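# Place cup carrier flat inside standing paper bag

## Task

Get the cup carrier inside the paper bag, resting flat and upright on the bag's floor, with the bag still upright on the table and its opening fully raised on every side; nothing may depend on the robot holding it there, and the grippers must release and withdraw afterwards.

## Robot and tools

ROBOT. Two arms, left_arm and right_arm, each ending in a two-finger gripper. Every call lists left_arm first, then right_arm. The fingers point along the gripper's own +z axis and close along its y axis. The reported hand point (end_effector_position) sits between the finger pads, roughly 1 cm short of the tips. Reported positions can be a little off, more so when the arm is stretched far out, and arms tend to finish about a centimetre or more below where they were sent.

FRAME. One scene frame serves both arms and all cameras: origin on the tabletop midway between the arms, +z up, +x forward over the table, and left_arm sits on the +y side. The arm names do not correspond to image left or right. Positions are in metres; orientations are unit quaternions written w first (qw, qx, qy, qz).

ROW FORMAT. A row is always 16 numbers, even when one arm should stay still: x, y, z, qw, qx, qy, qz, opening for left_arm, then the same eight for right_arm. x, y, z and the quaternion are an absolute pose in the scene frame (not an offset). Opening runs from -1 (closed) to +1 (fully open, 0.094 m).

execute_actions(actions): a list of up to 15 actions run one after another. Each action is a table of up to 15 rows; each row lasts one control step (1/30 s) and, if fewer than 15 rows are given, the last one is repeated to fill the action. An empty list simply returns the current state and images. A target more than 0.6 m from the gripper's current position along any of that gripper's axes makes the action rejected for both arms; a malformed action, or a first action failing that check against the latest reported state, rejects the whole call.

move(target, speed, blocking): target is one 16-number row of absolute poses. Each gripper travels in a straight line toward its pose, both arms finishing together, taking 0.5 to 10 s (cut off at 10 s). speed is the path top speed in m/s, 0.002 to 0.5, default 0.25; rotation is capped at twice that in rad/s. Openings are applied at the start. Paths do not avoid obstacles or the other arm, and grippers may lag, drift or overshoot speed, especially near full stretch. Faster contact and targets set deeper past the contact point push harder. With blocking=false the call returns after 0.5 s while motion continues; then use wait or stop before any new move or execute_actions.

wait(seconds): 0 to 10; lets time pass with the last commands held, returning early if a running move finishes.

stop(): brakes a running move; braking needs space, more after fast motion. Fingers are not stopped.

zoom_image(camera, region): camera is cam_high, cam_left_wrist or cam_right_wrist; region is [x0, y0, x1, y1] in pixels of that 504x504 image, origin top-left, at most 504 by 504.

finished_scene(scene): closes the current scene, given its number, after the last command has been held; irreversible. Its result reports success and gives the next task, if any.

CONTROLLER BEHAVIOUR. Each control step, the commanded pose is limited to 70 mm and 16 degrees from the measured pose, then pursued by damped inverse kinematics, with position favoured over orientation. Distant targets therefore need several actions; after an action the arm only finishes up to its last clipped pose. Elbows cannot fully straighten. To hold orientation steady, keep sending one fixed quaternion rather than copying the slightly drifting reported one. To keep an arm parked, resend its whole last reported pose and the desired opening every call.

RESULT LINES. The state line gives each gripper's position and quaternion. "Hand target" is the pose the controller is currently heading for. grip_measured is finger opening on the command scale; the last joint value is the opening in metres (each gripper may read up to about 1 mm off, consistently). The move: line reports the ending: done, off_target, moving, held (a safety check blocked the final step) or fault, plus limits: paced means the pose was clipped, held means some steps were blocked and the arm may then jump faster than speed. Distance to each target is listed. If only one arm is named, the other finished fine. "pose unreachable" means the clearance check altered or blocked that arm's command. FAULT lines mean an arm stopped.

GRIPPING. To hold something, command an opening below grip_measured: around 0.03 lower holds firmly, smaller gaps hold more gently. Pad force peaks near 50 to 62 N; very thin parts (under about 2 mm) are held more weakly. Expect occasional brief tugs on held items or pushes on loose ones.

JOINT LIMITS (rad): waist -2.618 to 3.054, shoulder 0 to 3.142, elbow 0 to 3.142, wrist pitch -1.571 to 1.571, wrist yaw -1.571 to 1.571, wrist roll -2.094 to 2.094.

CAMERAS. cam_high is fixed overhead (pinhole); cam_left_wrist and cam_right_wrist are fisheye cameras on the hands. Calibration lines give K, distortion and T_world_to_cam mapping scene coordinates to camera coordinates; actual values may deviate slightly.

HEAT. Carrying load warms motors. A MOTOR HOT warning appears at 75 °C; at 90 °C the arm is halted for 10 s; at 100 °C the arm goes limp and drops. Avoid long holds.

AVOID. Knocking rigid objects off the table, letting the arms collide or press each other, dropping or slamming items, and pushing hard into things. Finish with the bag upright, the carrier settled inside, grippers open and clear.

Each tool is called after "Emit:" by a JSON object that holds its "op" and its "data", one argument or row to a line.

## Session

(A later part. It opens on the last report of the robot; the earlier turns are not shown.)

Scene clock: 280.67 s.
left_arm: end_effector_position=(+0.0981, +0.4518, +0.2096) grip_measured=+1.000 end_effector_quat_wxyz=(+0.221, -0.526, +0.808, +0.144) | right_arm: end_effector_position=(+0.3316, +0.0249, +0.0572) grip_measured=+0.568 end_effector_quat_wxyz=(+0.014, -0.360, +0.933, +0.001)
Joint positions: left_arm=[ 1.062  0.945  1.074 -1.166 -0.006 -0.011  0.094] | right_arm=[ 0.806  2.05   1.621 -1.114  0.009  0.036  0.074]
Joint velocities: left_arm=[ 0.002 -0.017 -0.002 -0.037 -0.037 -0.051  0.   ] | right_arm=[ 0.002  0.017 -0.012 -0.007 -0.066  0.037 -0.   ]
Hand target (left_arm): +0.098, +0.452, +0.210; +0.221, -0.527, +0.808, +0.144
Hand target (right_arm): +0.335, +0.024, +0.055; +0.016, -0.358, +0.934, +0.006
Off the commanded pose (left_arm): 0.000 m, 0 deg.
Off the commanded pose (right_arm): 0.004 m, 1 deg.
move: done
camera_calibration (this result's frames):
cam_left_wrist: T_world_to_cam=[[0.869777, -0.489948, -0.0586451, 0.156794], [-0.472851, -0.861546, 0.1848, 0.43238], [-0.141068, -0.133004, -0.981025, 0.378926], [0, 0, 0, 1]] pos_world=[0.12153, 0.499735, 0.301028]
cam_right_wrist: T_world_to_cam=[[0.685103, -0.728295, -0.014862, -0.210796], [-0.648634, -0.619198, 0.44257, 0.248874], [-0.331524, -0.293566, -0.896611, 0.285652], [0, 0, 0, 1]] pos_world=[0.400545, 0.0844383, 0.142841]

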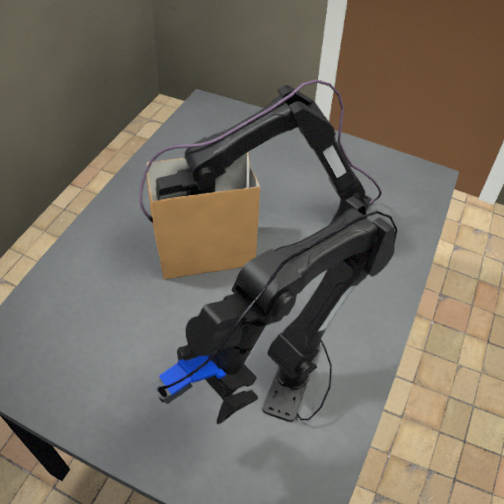

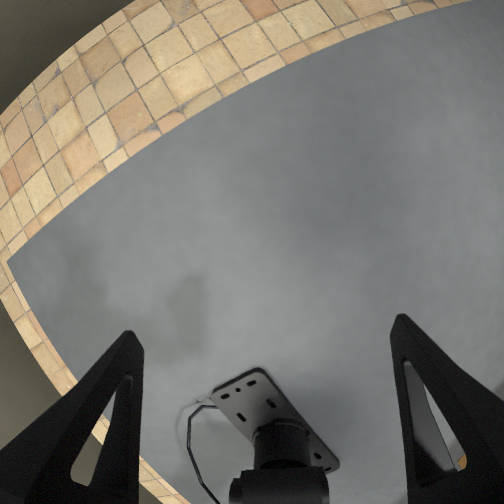

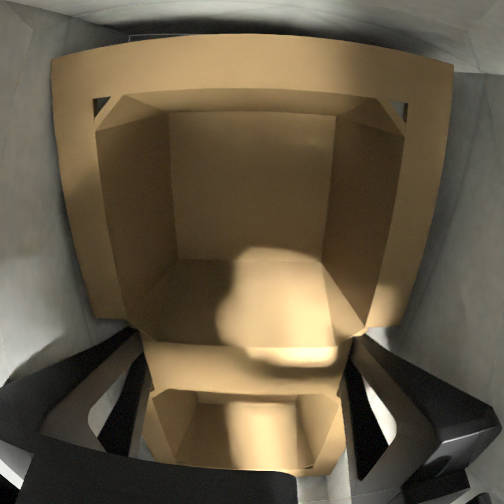

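Emit:
{"op": "move", "data": {
  "target": [0.098,0.4521,0.2098,0.221,-0.527,0.808,0.144,1.0, 0.334,0.024,0.036,0.0,-0.3584,0.9336,0.0,0.55],
  "speed": 0.03
}}

Emit:
{"op": "zoom_image", "data": {
  "camera": "cam_high",
  "region": [120, 100, 300, 300]
}}

Scene clock: 285.90 s.
left_arm: end_effector_position=(+0.0981, +0.4518, +0.2096) grip_measured=+1.000 end_effector_quat_wxyz=(+0.221, -0.526, +0.808, +0.144) | right_arm: end_effector_position=(+0.3318, +0.0254, +0.0453) grip_measured=+0.568 end_effector_quat_wxyz=(+0.004, -0.360, +0.933, -0.002)
Joint positions: left_arm=[ 1.062  0.945  1.074 -1.166 -0.006 -0.011  0.094] | right_arm=[ 0.806  2.081  1.621 -1.104  0.007  0.036  0.074]
Joint velocities: left_arm=[-0.002  0.027 -0.007 -0.007  0.022 -0.007  0.   ] | right_arm=[ 0.002 -0.012 -0.017  0.007  0.022 -0.11   0.   ]
Hand target (left_arm): +0.098, +0.452, +0.210; +0.221, -0.527, +0.808, +0.144
Hand target (right_arm): +0.334, +0.024, +0.036; -0.000, -0.358, +0.934, -0.000
Off the commanded pose (left_arm): 0.000 m, 0 deg.
Off the commanded pose (right_arm): 0.010 m, 1 deg.
move: done
camera_calibration (this result's frames):
cam_left_wrist: T_world_to_cam=[[0.869777, -0.489948, -0.0586451, 0.156794], [-0.472851, -0.861546, 0.1848, 0.43238], [-0.141068, -0.133004, -0.981025, 0.378926], [0, 0, 0, 1]] pos_world=[0.12153, 0.499735, 0.301028]
cam_right_wrist: T_world_to_cam=[[0.684873, -0.728486, -0.0160107, -0.210558], [-0.641347, -0.613089, 0.461298, 0.251168], [-0.345866, -0.305662, -0.887101, 0.279863], [0, 0, 0, 1]] pos_world=[0.402086, 0.0861433, 0.129032]

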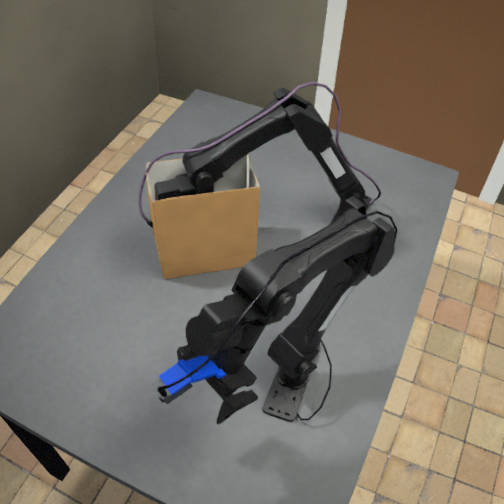

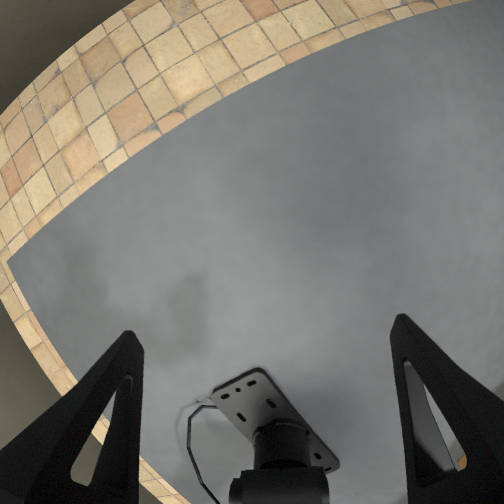

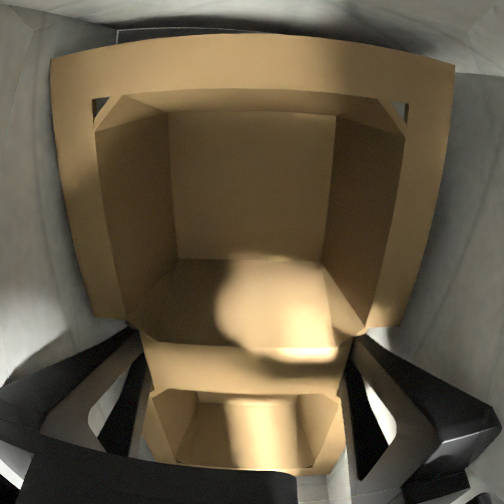

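Region (120, 100, 300, 300) of cam_high's 504x504 image, scaled by 2.520, with more detail than that image has; it fills the left 454 columns of this view, and the rest is white.

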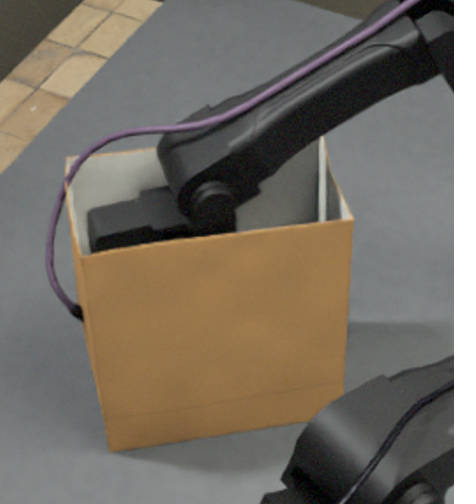

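Emit:
{"op": "move", "data": {
  "target": [0.098,0.4521,0.2098,0.221,-0.527,0.808,0.144,1.0, 0.334,0.024,0.029,0.0,-0.3584,0.9336,0.0,0.55],
  "speed": 0.02
}}

Scene clock: 289.60 s.
left_arm: end_effector_position=(+0.0981, +0.4518, +0.2096) grip_measured=+1.000 end_effector_quat_wxyz=(+0.221, -0.526, +0.808, +0.144) | right_arm: end_effector_position=(+0.3333, +0.0268, +0.0450) grip_measured=+0.568 end_effector_quat_wxyz=(+0.007, -0.360, +0.933, +0.001)
Joint positions: left_arm=[ 1.062  0.945  1.074 -1.166 -0.006 -0.011  0.094] | right_arm=[ 0.805  2.082  1.621 -1.095  0.004  0.034  0.074]
Joint velocities: left_arm=[-0.007  0.007 -0.002 -0.007  0.022 -0.022  0.   ] | right_arm=[-0.002 -0.007 -0.007  0.007  0.066  0.037  0.   ]
Hand target (left_arm): +0.098, +0.452, +0.210; +0.221, -0.527, +0.808, +0.144
Hand target (right_arm): +0.334, +0.024, +0.030; -0.000, -0.358, +0.934, -0.000
Off the commanded pose (left_arm): 0.000 m, 0 deg.
Off the commanded pose (right_arm): 0.016 m, 1 deg.
move: off_target (right_arm)
camera_calibration (this result's frames):
cam_left_wrist: T_world_to_cam=[[0.869777, -0.489948, -0.0586451, 0.156794], [-0.472851, -0.861546, 0.1848, 0.43238], [-0.141068, -0.133004, -0.981025, 0.378926], [0, 0, 0, 1]] pos_world=[0.12153, 0.499735, 0.301028]
cam_right_wrist: T_world_to_cam=[[0.684953, -0.728325, -0.0195588, -0.210393], [-0.642735, -0.616667, 0.454548, 0.253957], [-0.34312, -0.298773, -0.890507, 0.279611], [0, 0, 0, 1]] pos_world=[0.403277, 0.086913, 0.129445]

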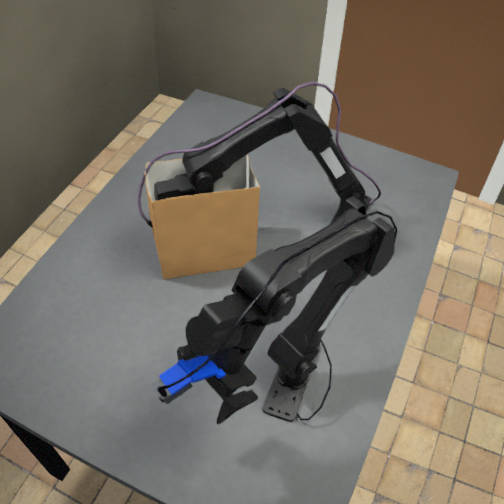

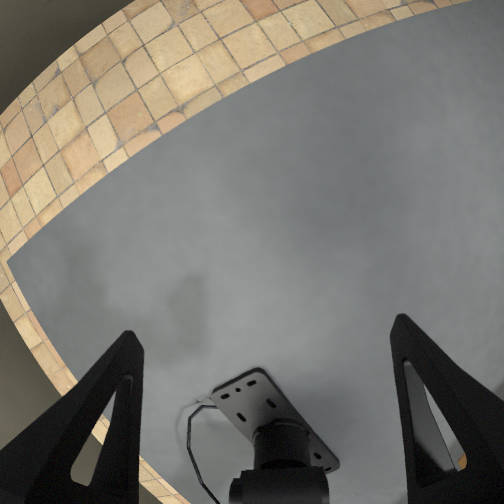

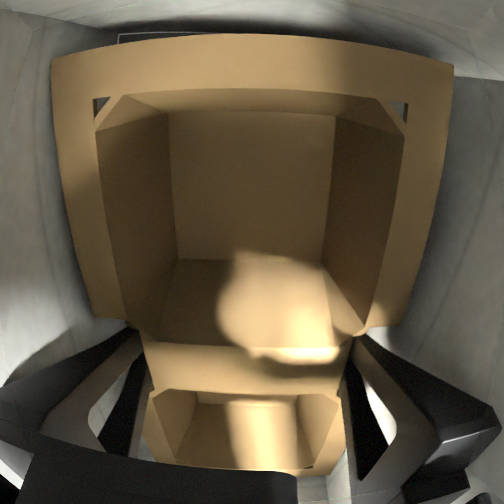

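It has bottomed out. Relieve the pressure and release.

Emit:
{"op": "execute_actions", "data": {
  "actions": [
    [[0.098,0.4521,0.2098,0.221,-0.527,0.808,0.144,1.0, 0.333,0.026,0.043,0.0,-0.3584,0.9336,0.0,0.60]],
    [[0.098,0.4521,0.2098,0.221,-0.527,0.808,0.144,1.0, 0.333,0.026,0.045,0.0,-0.3584,0.9336,0.0,0.70]]
  ]
}}

Scene clock: 293.13 s.
left_arm: end_effector_position=(+0.0981, +0.4518, +0.2096) grip_measured=+1.000 end_effector_quat_wxyz=(+0.221, -0.526, +0.808, +0.144) | right_arm: end_effector_position=(+0.3307, +0.0244, +0.0430) grip_measured=+0.698 end_effector_quat_wxyz=(-0.001, -0.360, +0.933, -0.003)
Joint positions: left_arm=[ 1.062  0.945  1.074 -1.166 -0.006 -0.011  0.094] | right_arm=[ 0.805  2.088  1.621 -1.108  0.004  0.034  0.08 ]
Joint velocities: left_arm=[-0.012 -0.007 -0.017 -0.066 -0.022 -0.007  0.   ] | right_arm=[ 0.002 -0.017 -0.002 -0.081 -0.066  0.051  0.   ]
Hand target (left_arm): +0.098, +0.452, +0.210; +0.221, -0.527, +0.808, +0.144
Hand target (right_arm): +0.333, +0.026, +0.045; +0.000, -0.358, +0.934, +0.000
Off the commanded pose (left_arm): 0.000 m, 0 deg.
Off the commanded pose (right_arm): 0.003 m, 0 deg.
camera_calibration (this result's frames):
cam_left_wrist: T_world_to_cam=[[0.869777, -0.489948, -0.0586451, 0.156794], [-0.472851, -0.861546, 0.1848, 0.43238], [-0.141068, -0.133004, -0.981025, 0.378926], [0, 0, 0, 1]] pos_world=[0.12153, 0.499735, 0.301028]
cam_right_wrist: T_world_to_cam=[[0.684703, -0.728567, -0.0192616, -0.210415], [-0.636788, -0.610887, 0.470444, 0.248943], [-0.354517, -0.309849, -0.88222, 0.279887], [0, 0, 0, 1]] pos_world=[0.40182, 0.0854977, 0.125756]

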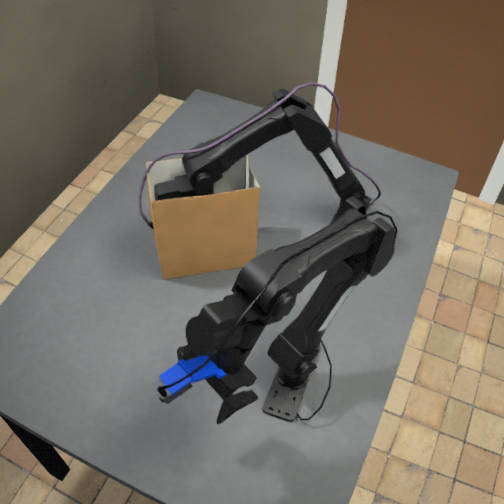

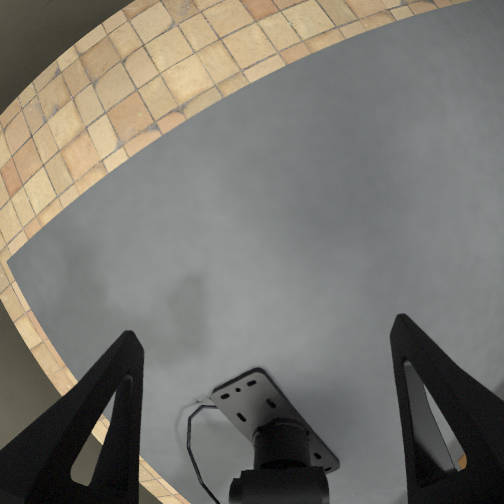

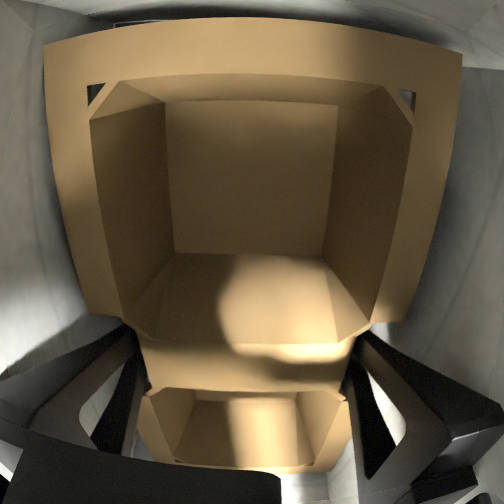

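Released. Lift straight up a little.

Emit:
{"op": "move", "data": {
  "target": [0.098,0.4521,0.2098,0.221,-0.527,0.808,0.144,1.0, 0.333,0.026,0.095,0.0326,-0.3582,0.9330,0.0125,0.70],
  "speed": 0.06
}}

Scene clock: 295.93 s.
left_arm: end_effector_position=(+0.0981, +0.4518, +0.2096) grip_measured=+1.000 end_effector_quat_wxyz=(+0.221, -0.526, +0.808, +0.144) | right_arm: end_effector_position=(+0.3268, +0.0205, +0.0776) grip_measured=+0.698 end_effector_quat_wxyz=(+0.012, -0.360, +0.933, +0.003)
Joint positions: left_arm=[ 1.062  0.945  1.074 -1.166 -0.006 -0.011  0.094] | right_arm=[ 0.805  2.015  1.652 -1.184  0.004  0.034  0.08 ]
Joint velocities: left_arm=[ 0.007  0.007 -0.007 -0.007  0.037 -0.037  0.   ] | right_arm=[ 0.007 -0.007 -0.007  0.022  0.051 -0.022 -0.001]
Hand target (left_arm): +0.098, +0.452, +0.210; +0.221, -0.527, +0.808, +0.144
Hand target (right_arm): +0.332, +0.025, +0.095; +0.033, -0.359, +0.933, +0.013
Off the commanded pose (left_arm): 0.000 m, 0 deg.
Off the commanded pose (right_arm): 0.019 m, 3 deg.
move: off_target (right_arm)
camera_calibration (this result's frames):
cam_left_wrist: T_world_to_cam=[[0.869777, -0.489948, -0.0586451, 0.156794], [-0.472851, -0.861546, 0.1848, 0.43238], [-0.141068, -0.133004, -0.981025, 0.378926], [0, 0, 0, 1]] pos_world=[0.12153, 0.499735, 0.301028]
cam_right_wrist: T_world_to_cam=[[0.685087, -0.728194, -0.0197144, -0.209938], [-0.645815, -0.61966, 0.446033, 0.232831], [-0.337015, -0.29284, -0.894799, 0.302756], [0, 0, 0, 1]] pos_world=[0.396225, 0.0800597, 0.162917]

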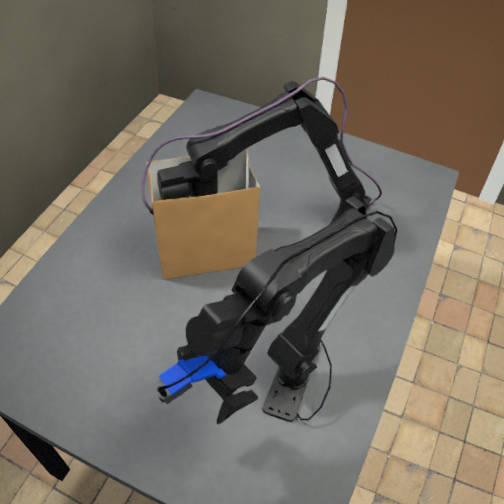

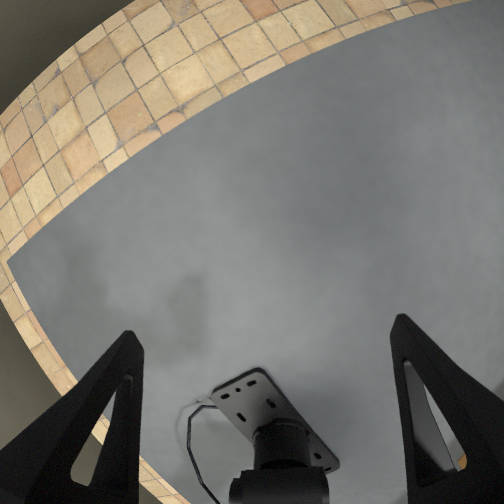

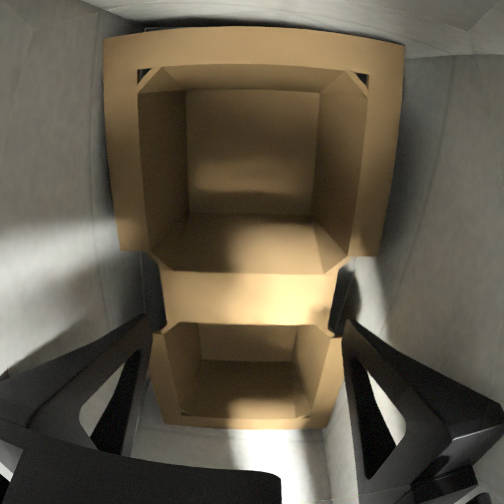

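Emit:
{"op": "move", "data": {
  "target": [0.098,0.4521,0.2098,0.221,-0.527,0.808,0.144,1.0, 0.335,0.028,0.18,0.1218,-0.3553,0.9256,0.0468,-0.5],
  "speed": 0.1
}}

Emit:
{"op": "zoom_image", "data": {
  "camera": "cam_high",
  "region": [120, 100, 300, 300]
}}

Scene clock: 301.27 s.
left_arm: end_effector_position=(+0.0981, +0.4518, +0.2096) grip_measured=+1.000 end_effector_quat_wxyz=(+0.221, -0.526, +0.808, +0.144) | right_arm: end_effector_position=(+0.3315, +0.0251, +0.1613) grip_measured=-0.498 end_effector_quat_wxyz=(+0.100, -0.358, +0.928, +0.040)
Joint positions: left_arm=[ 1.062  0.945  1.074 -1.166 -0.006 -0.011  0.094] | right_arm=[ 0.805  1.851  1.737 -1.241  0.004  0.034  0.024]
Joint velocities: left_arm=[ 0.017 -0.002  0.002 -0.066  0.037  0.066  0.   ] | right_arm=[-0.007 -0.002  0.002 -0.022 -0.051  0.022 -0.001]
Hand target (left_arm): +0.098, +0.452, +0.210; +0.221, -0.527, +0.808, +0.144
Hand target (right_arm): +0.334, +0.027, +0.179; +0.121, -0.356, +0.925, +0.048
Off the commanded pose (left_arm): 0.000 m, 0 deg.
Off the commanded pose (right_arm): 0.019 m, 3 deg.
move: off_target (right_arm)
camera_calibration (this result's frames):
cam_left_wrist: T_world_to_cam=[[0.869777, -0.489948, -0.0586451, 0.156794], [-0.472851, -0.861546, 0.1848, 0.43238], [-0.141068, -0.133004, -0.981025, 0.378926], [0, 0, 0, 1]] pos_world=[0.12153, 0.499735, 0.301028]
cam_right_wrist: T_world_to_cam=[[0.687997, -0.725366, -0.0224451, -0.208776], [-0.695035, -0.667495, 0.267165, 0.247744], [-0.208774, -0.168208, -0.963389, 0.346007], [0, 0, 0, 1]] pos_world=[0.388065, 0.07213, 0.262465]

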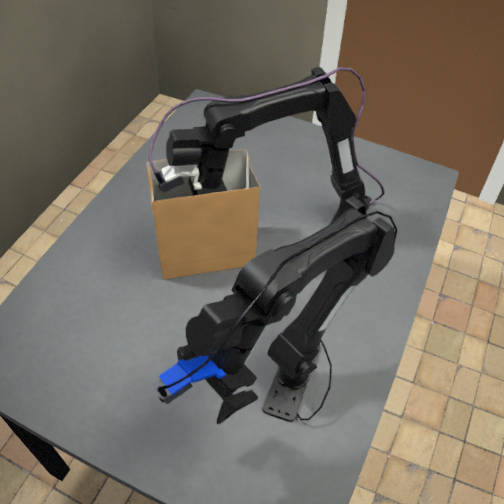

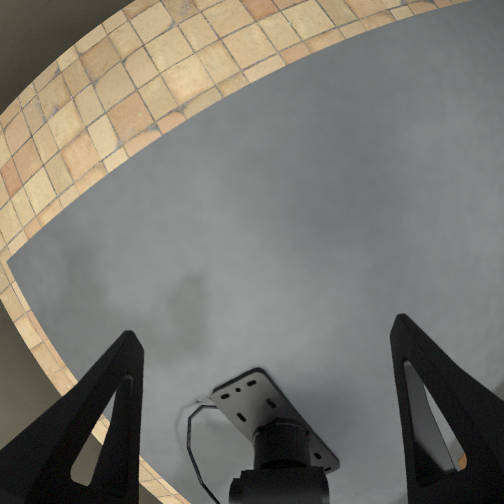

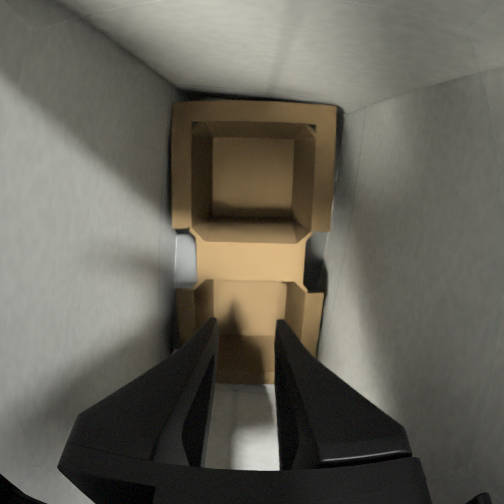

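Region (120, 100, 300, 300) of cam_high's 504x504 image, scaled by 2.520, with more detail than that image has; it fills the left 454 columns of this view, and the rest is white.

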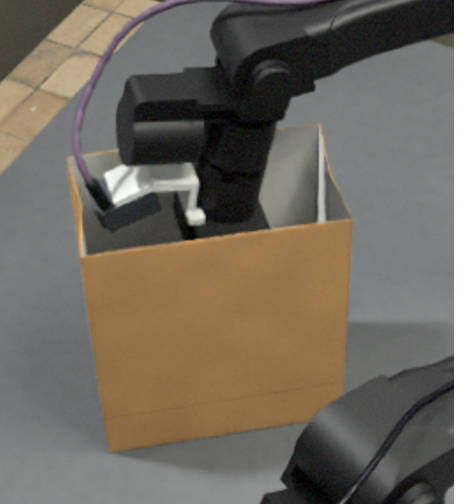

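Emit:
{"op": "move", "data": {
  "target": [0.098,0.4521,0.2098,0.221,-0.527,0.808,0.144,1.0, 0.335,0.028,0.325,0.2651,-0.3436,0.8951,0.1018,-0.5],
  "speed": 0.12
}}

Emit:
{"op": "zoom_image", "data": {
  "camera": "cam_high",
  "region": [120, 80, 300, 300]
}}

Scene clock: 306.43 s.
left_arm: end_effector_position=(+0.0981, +0.4518, +0.2096) grip_measured=+1.000 end_effector_quat_wxyz=(+0.221, -0.526, +0.808, +0.144) | right_arm: end_effector_position=(+0.3366, +0.0283, +0.3090) grip_measured=-0.498 end_effector_quat_wxyz=(+0.246, -0.346, +0.900, +0.099)
Joint positions: left_arm=[ 1.062  0.945  1.074 -1.166 -0.006 -0.011  0.094] | right_arm=[ 0.805  1.755  2.125 -1.404  0.011  0.034  0.024]
Joint velocities: left_arm=[-0.012  0.012 -0.007 -0.066 -0.022 -0.081  0.   ] | right_arm=[ 0.002 -0.002 -0.007 -0.095 -0.081  0.007 -0.001]
Hand target (left_arm): +0.098, +0.452, +0.210; +0.221, -0.527, +0.808, +0.144
Hand target (right_arm): +0.334, +0.027, +0.325; +0.265, -0.345, +0.894, +0.104
Off the commanded pose (left_arm): 0.000 m, 0 deg.
Off the commanded pose (right_arm): 0.016 m, 2 deg.
move: off_target (right_arm)
camera_calibration (this result's frames):
cam_left_wrist: T_world_to_cam=[[0.869777, -0.489948, -0.0586451, 0.156794], [-0.472851, -0.861546, 0.1848, 0.43238], [-0.141068, -0.133004, -0.981025, 0.378926], [0, 0, 0, 1]] pos_world=[0.12153, 0.499735, 0.301028]
cam_right_wrist: T_world_to_cam=[[0.690942, -0.722663, -0.0189048, -0.208844], [-0.722532, -0.689499, -0.050391, 0.32193], [0.0233808, 0.0484766, -0.998551, 0.416434], [0, 0, 0, 1]] pos_world=[0.367168, 0.0508591, 0.428105]

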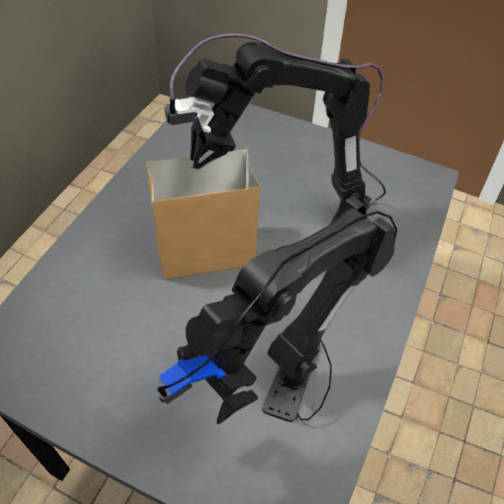

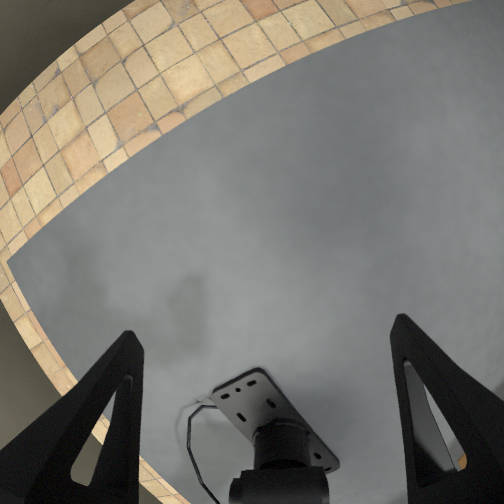

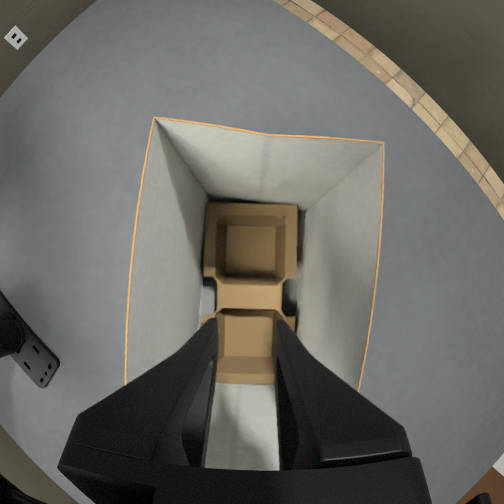

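Region (120, 80, 300, 300) of cam_high's 504x504 image, scaled by 2.291, with more detail than that image has; it fills the left 412 columns of this view, and the rest is white.

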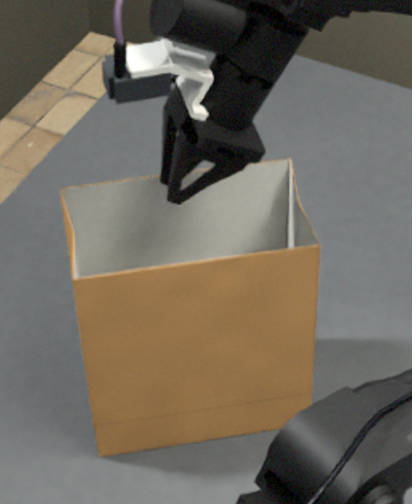

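Emit:
{"op": "move", "data": {
  "target": [0.098,0.4521,0.2098,0.221,-0.527,0.808,0.144,1.0, 0.30,-0.25,0.335,0.3256,-0.0165,0.9454,0.0057,-0.5],
  "speed": 0.2
}}

Emit:
{"op": "zoom_image", "data": {
  "camera": "cam_high",
  "region": [120, 80, 300, 300]
}}

Scene clock: 311.80 s.
left_arm: end_effector_position=(+0.0981, +0.4518, +0.2096) grip_measured=+1.000 end_effector_quat_wxyz=(+0.221, -0.526, +0.808, +0.144) | right_arm: end_effector_position=(+0.3070, -0.2467, +0.3347) grip_measured=-0.498 end_effector_quat_wxyz=(+0.332, -0.017, +0.943, +0.003)
Joint positions: left_arm=[ 1.062  0.945  1.074 -1.166 -0.006 -0.011  0.094] | right_arm=[ 0.036  1.162  1.648 -1.38  -0.016 -0.027  0.024]
Joint velocities: left_arm=[-0.007  0.017 -0.007  0.051 -0.037 -0.007  0.   ] | right_arm=[ 0.002 -0.022 -0.002 -0.139 -0.095  0.051 -0.   ]
Hand target (left_arm): +0.098, +0.452, +0.210; +0.221, -0.527, +0.808, +0.144
Hand target (right_arm): +0.301, -0.247, +0.332; +0.331, -0.017, +0.944, +0.005
Off the commanded pose (left_arm): 0.000 m, 0 deg.
Off the commanded pose (right_arm): 0.008 m, 1 deg.
move: done
camera_calibration (this result's frames):
cam_left_wrist: T_world_to_cam=[[0.869777, -0.489948, -0.0586451, 0.156794], [-0.472851, -0.861546, 0.1848, 0.43238], [-0.141068, -0.133004, -0.981025, 0.378926], [0, 0, 0, 1]] pos_world=[0.12153, 0.499735, 0.301028]
cam_right_wrist: T_world_to_cam=[[0.0621158, -0.998066, -0.00223982, -0.267057], [-0.979895, -0.0605582, -0.190104, 0.393196], [0.1896, 0.0140032, -0.981761, 0.390983], [0, 0, 0, 1]] pos_world=[0.327748, -0.248204, 0.458002]

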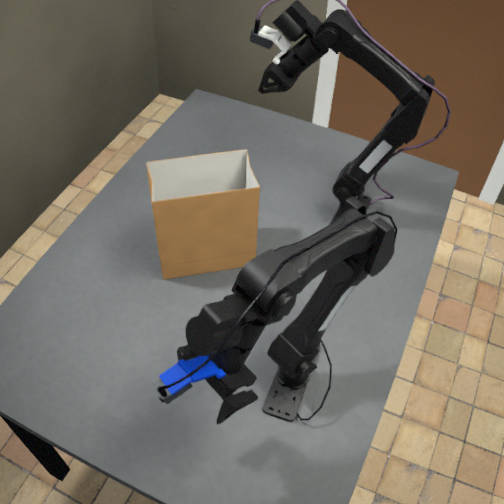

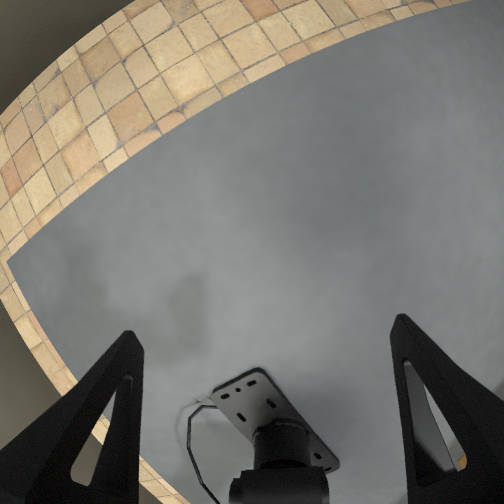

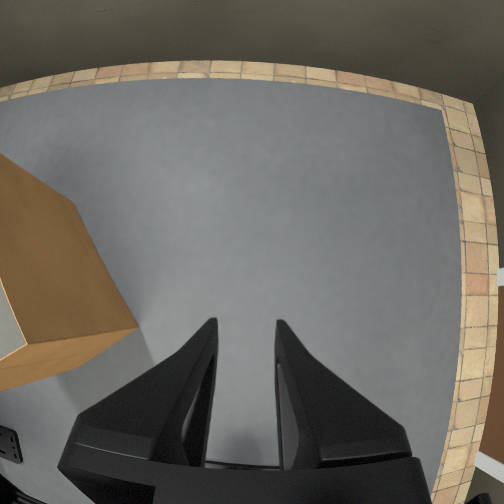

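Region (120, 80, 300, 300) of cam_high's 504x504 image, scaled by 2.291, with more detail than that image has; it fills the left 412 columns of this view, and the rest is white.

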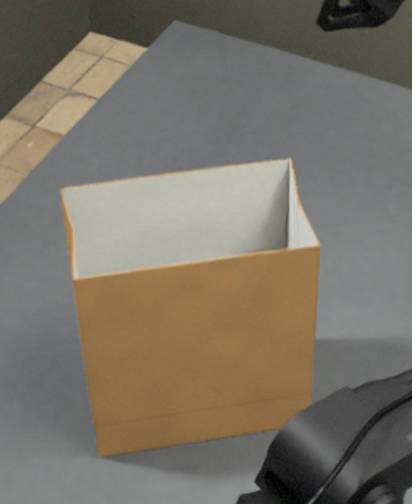

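The bag stands open with an intact rim, the carrier is flat on the bottom, and both arms are clear.

Emit:
{"op": "finished_scene", "data": {
  "scene": 2
}}

The scene is finished: the task was done.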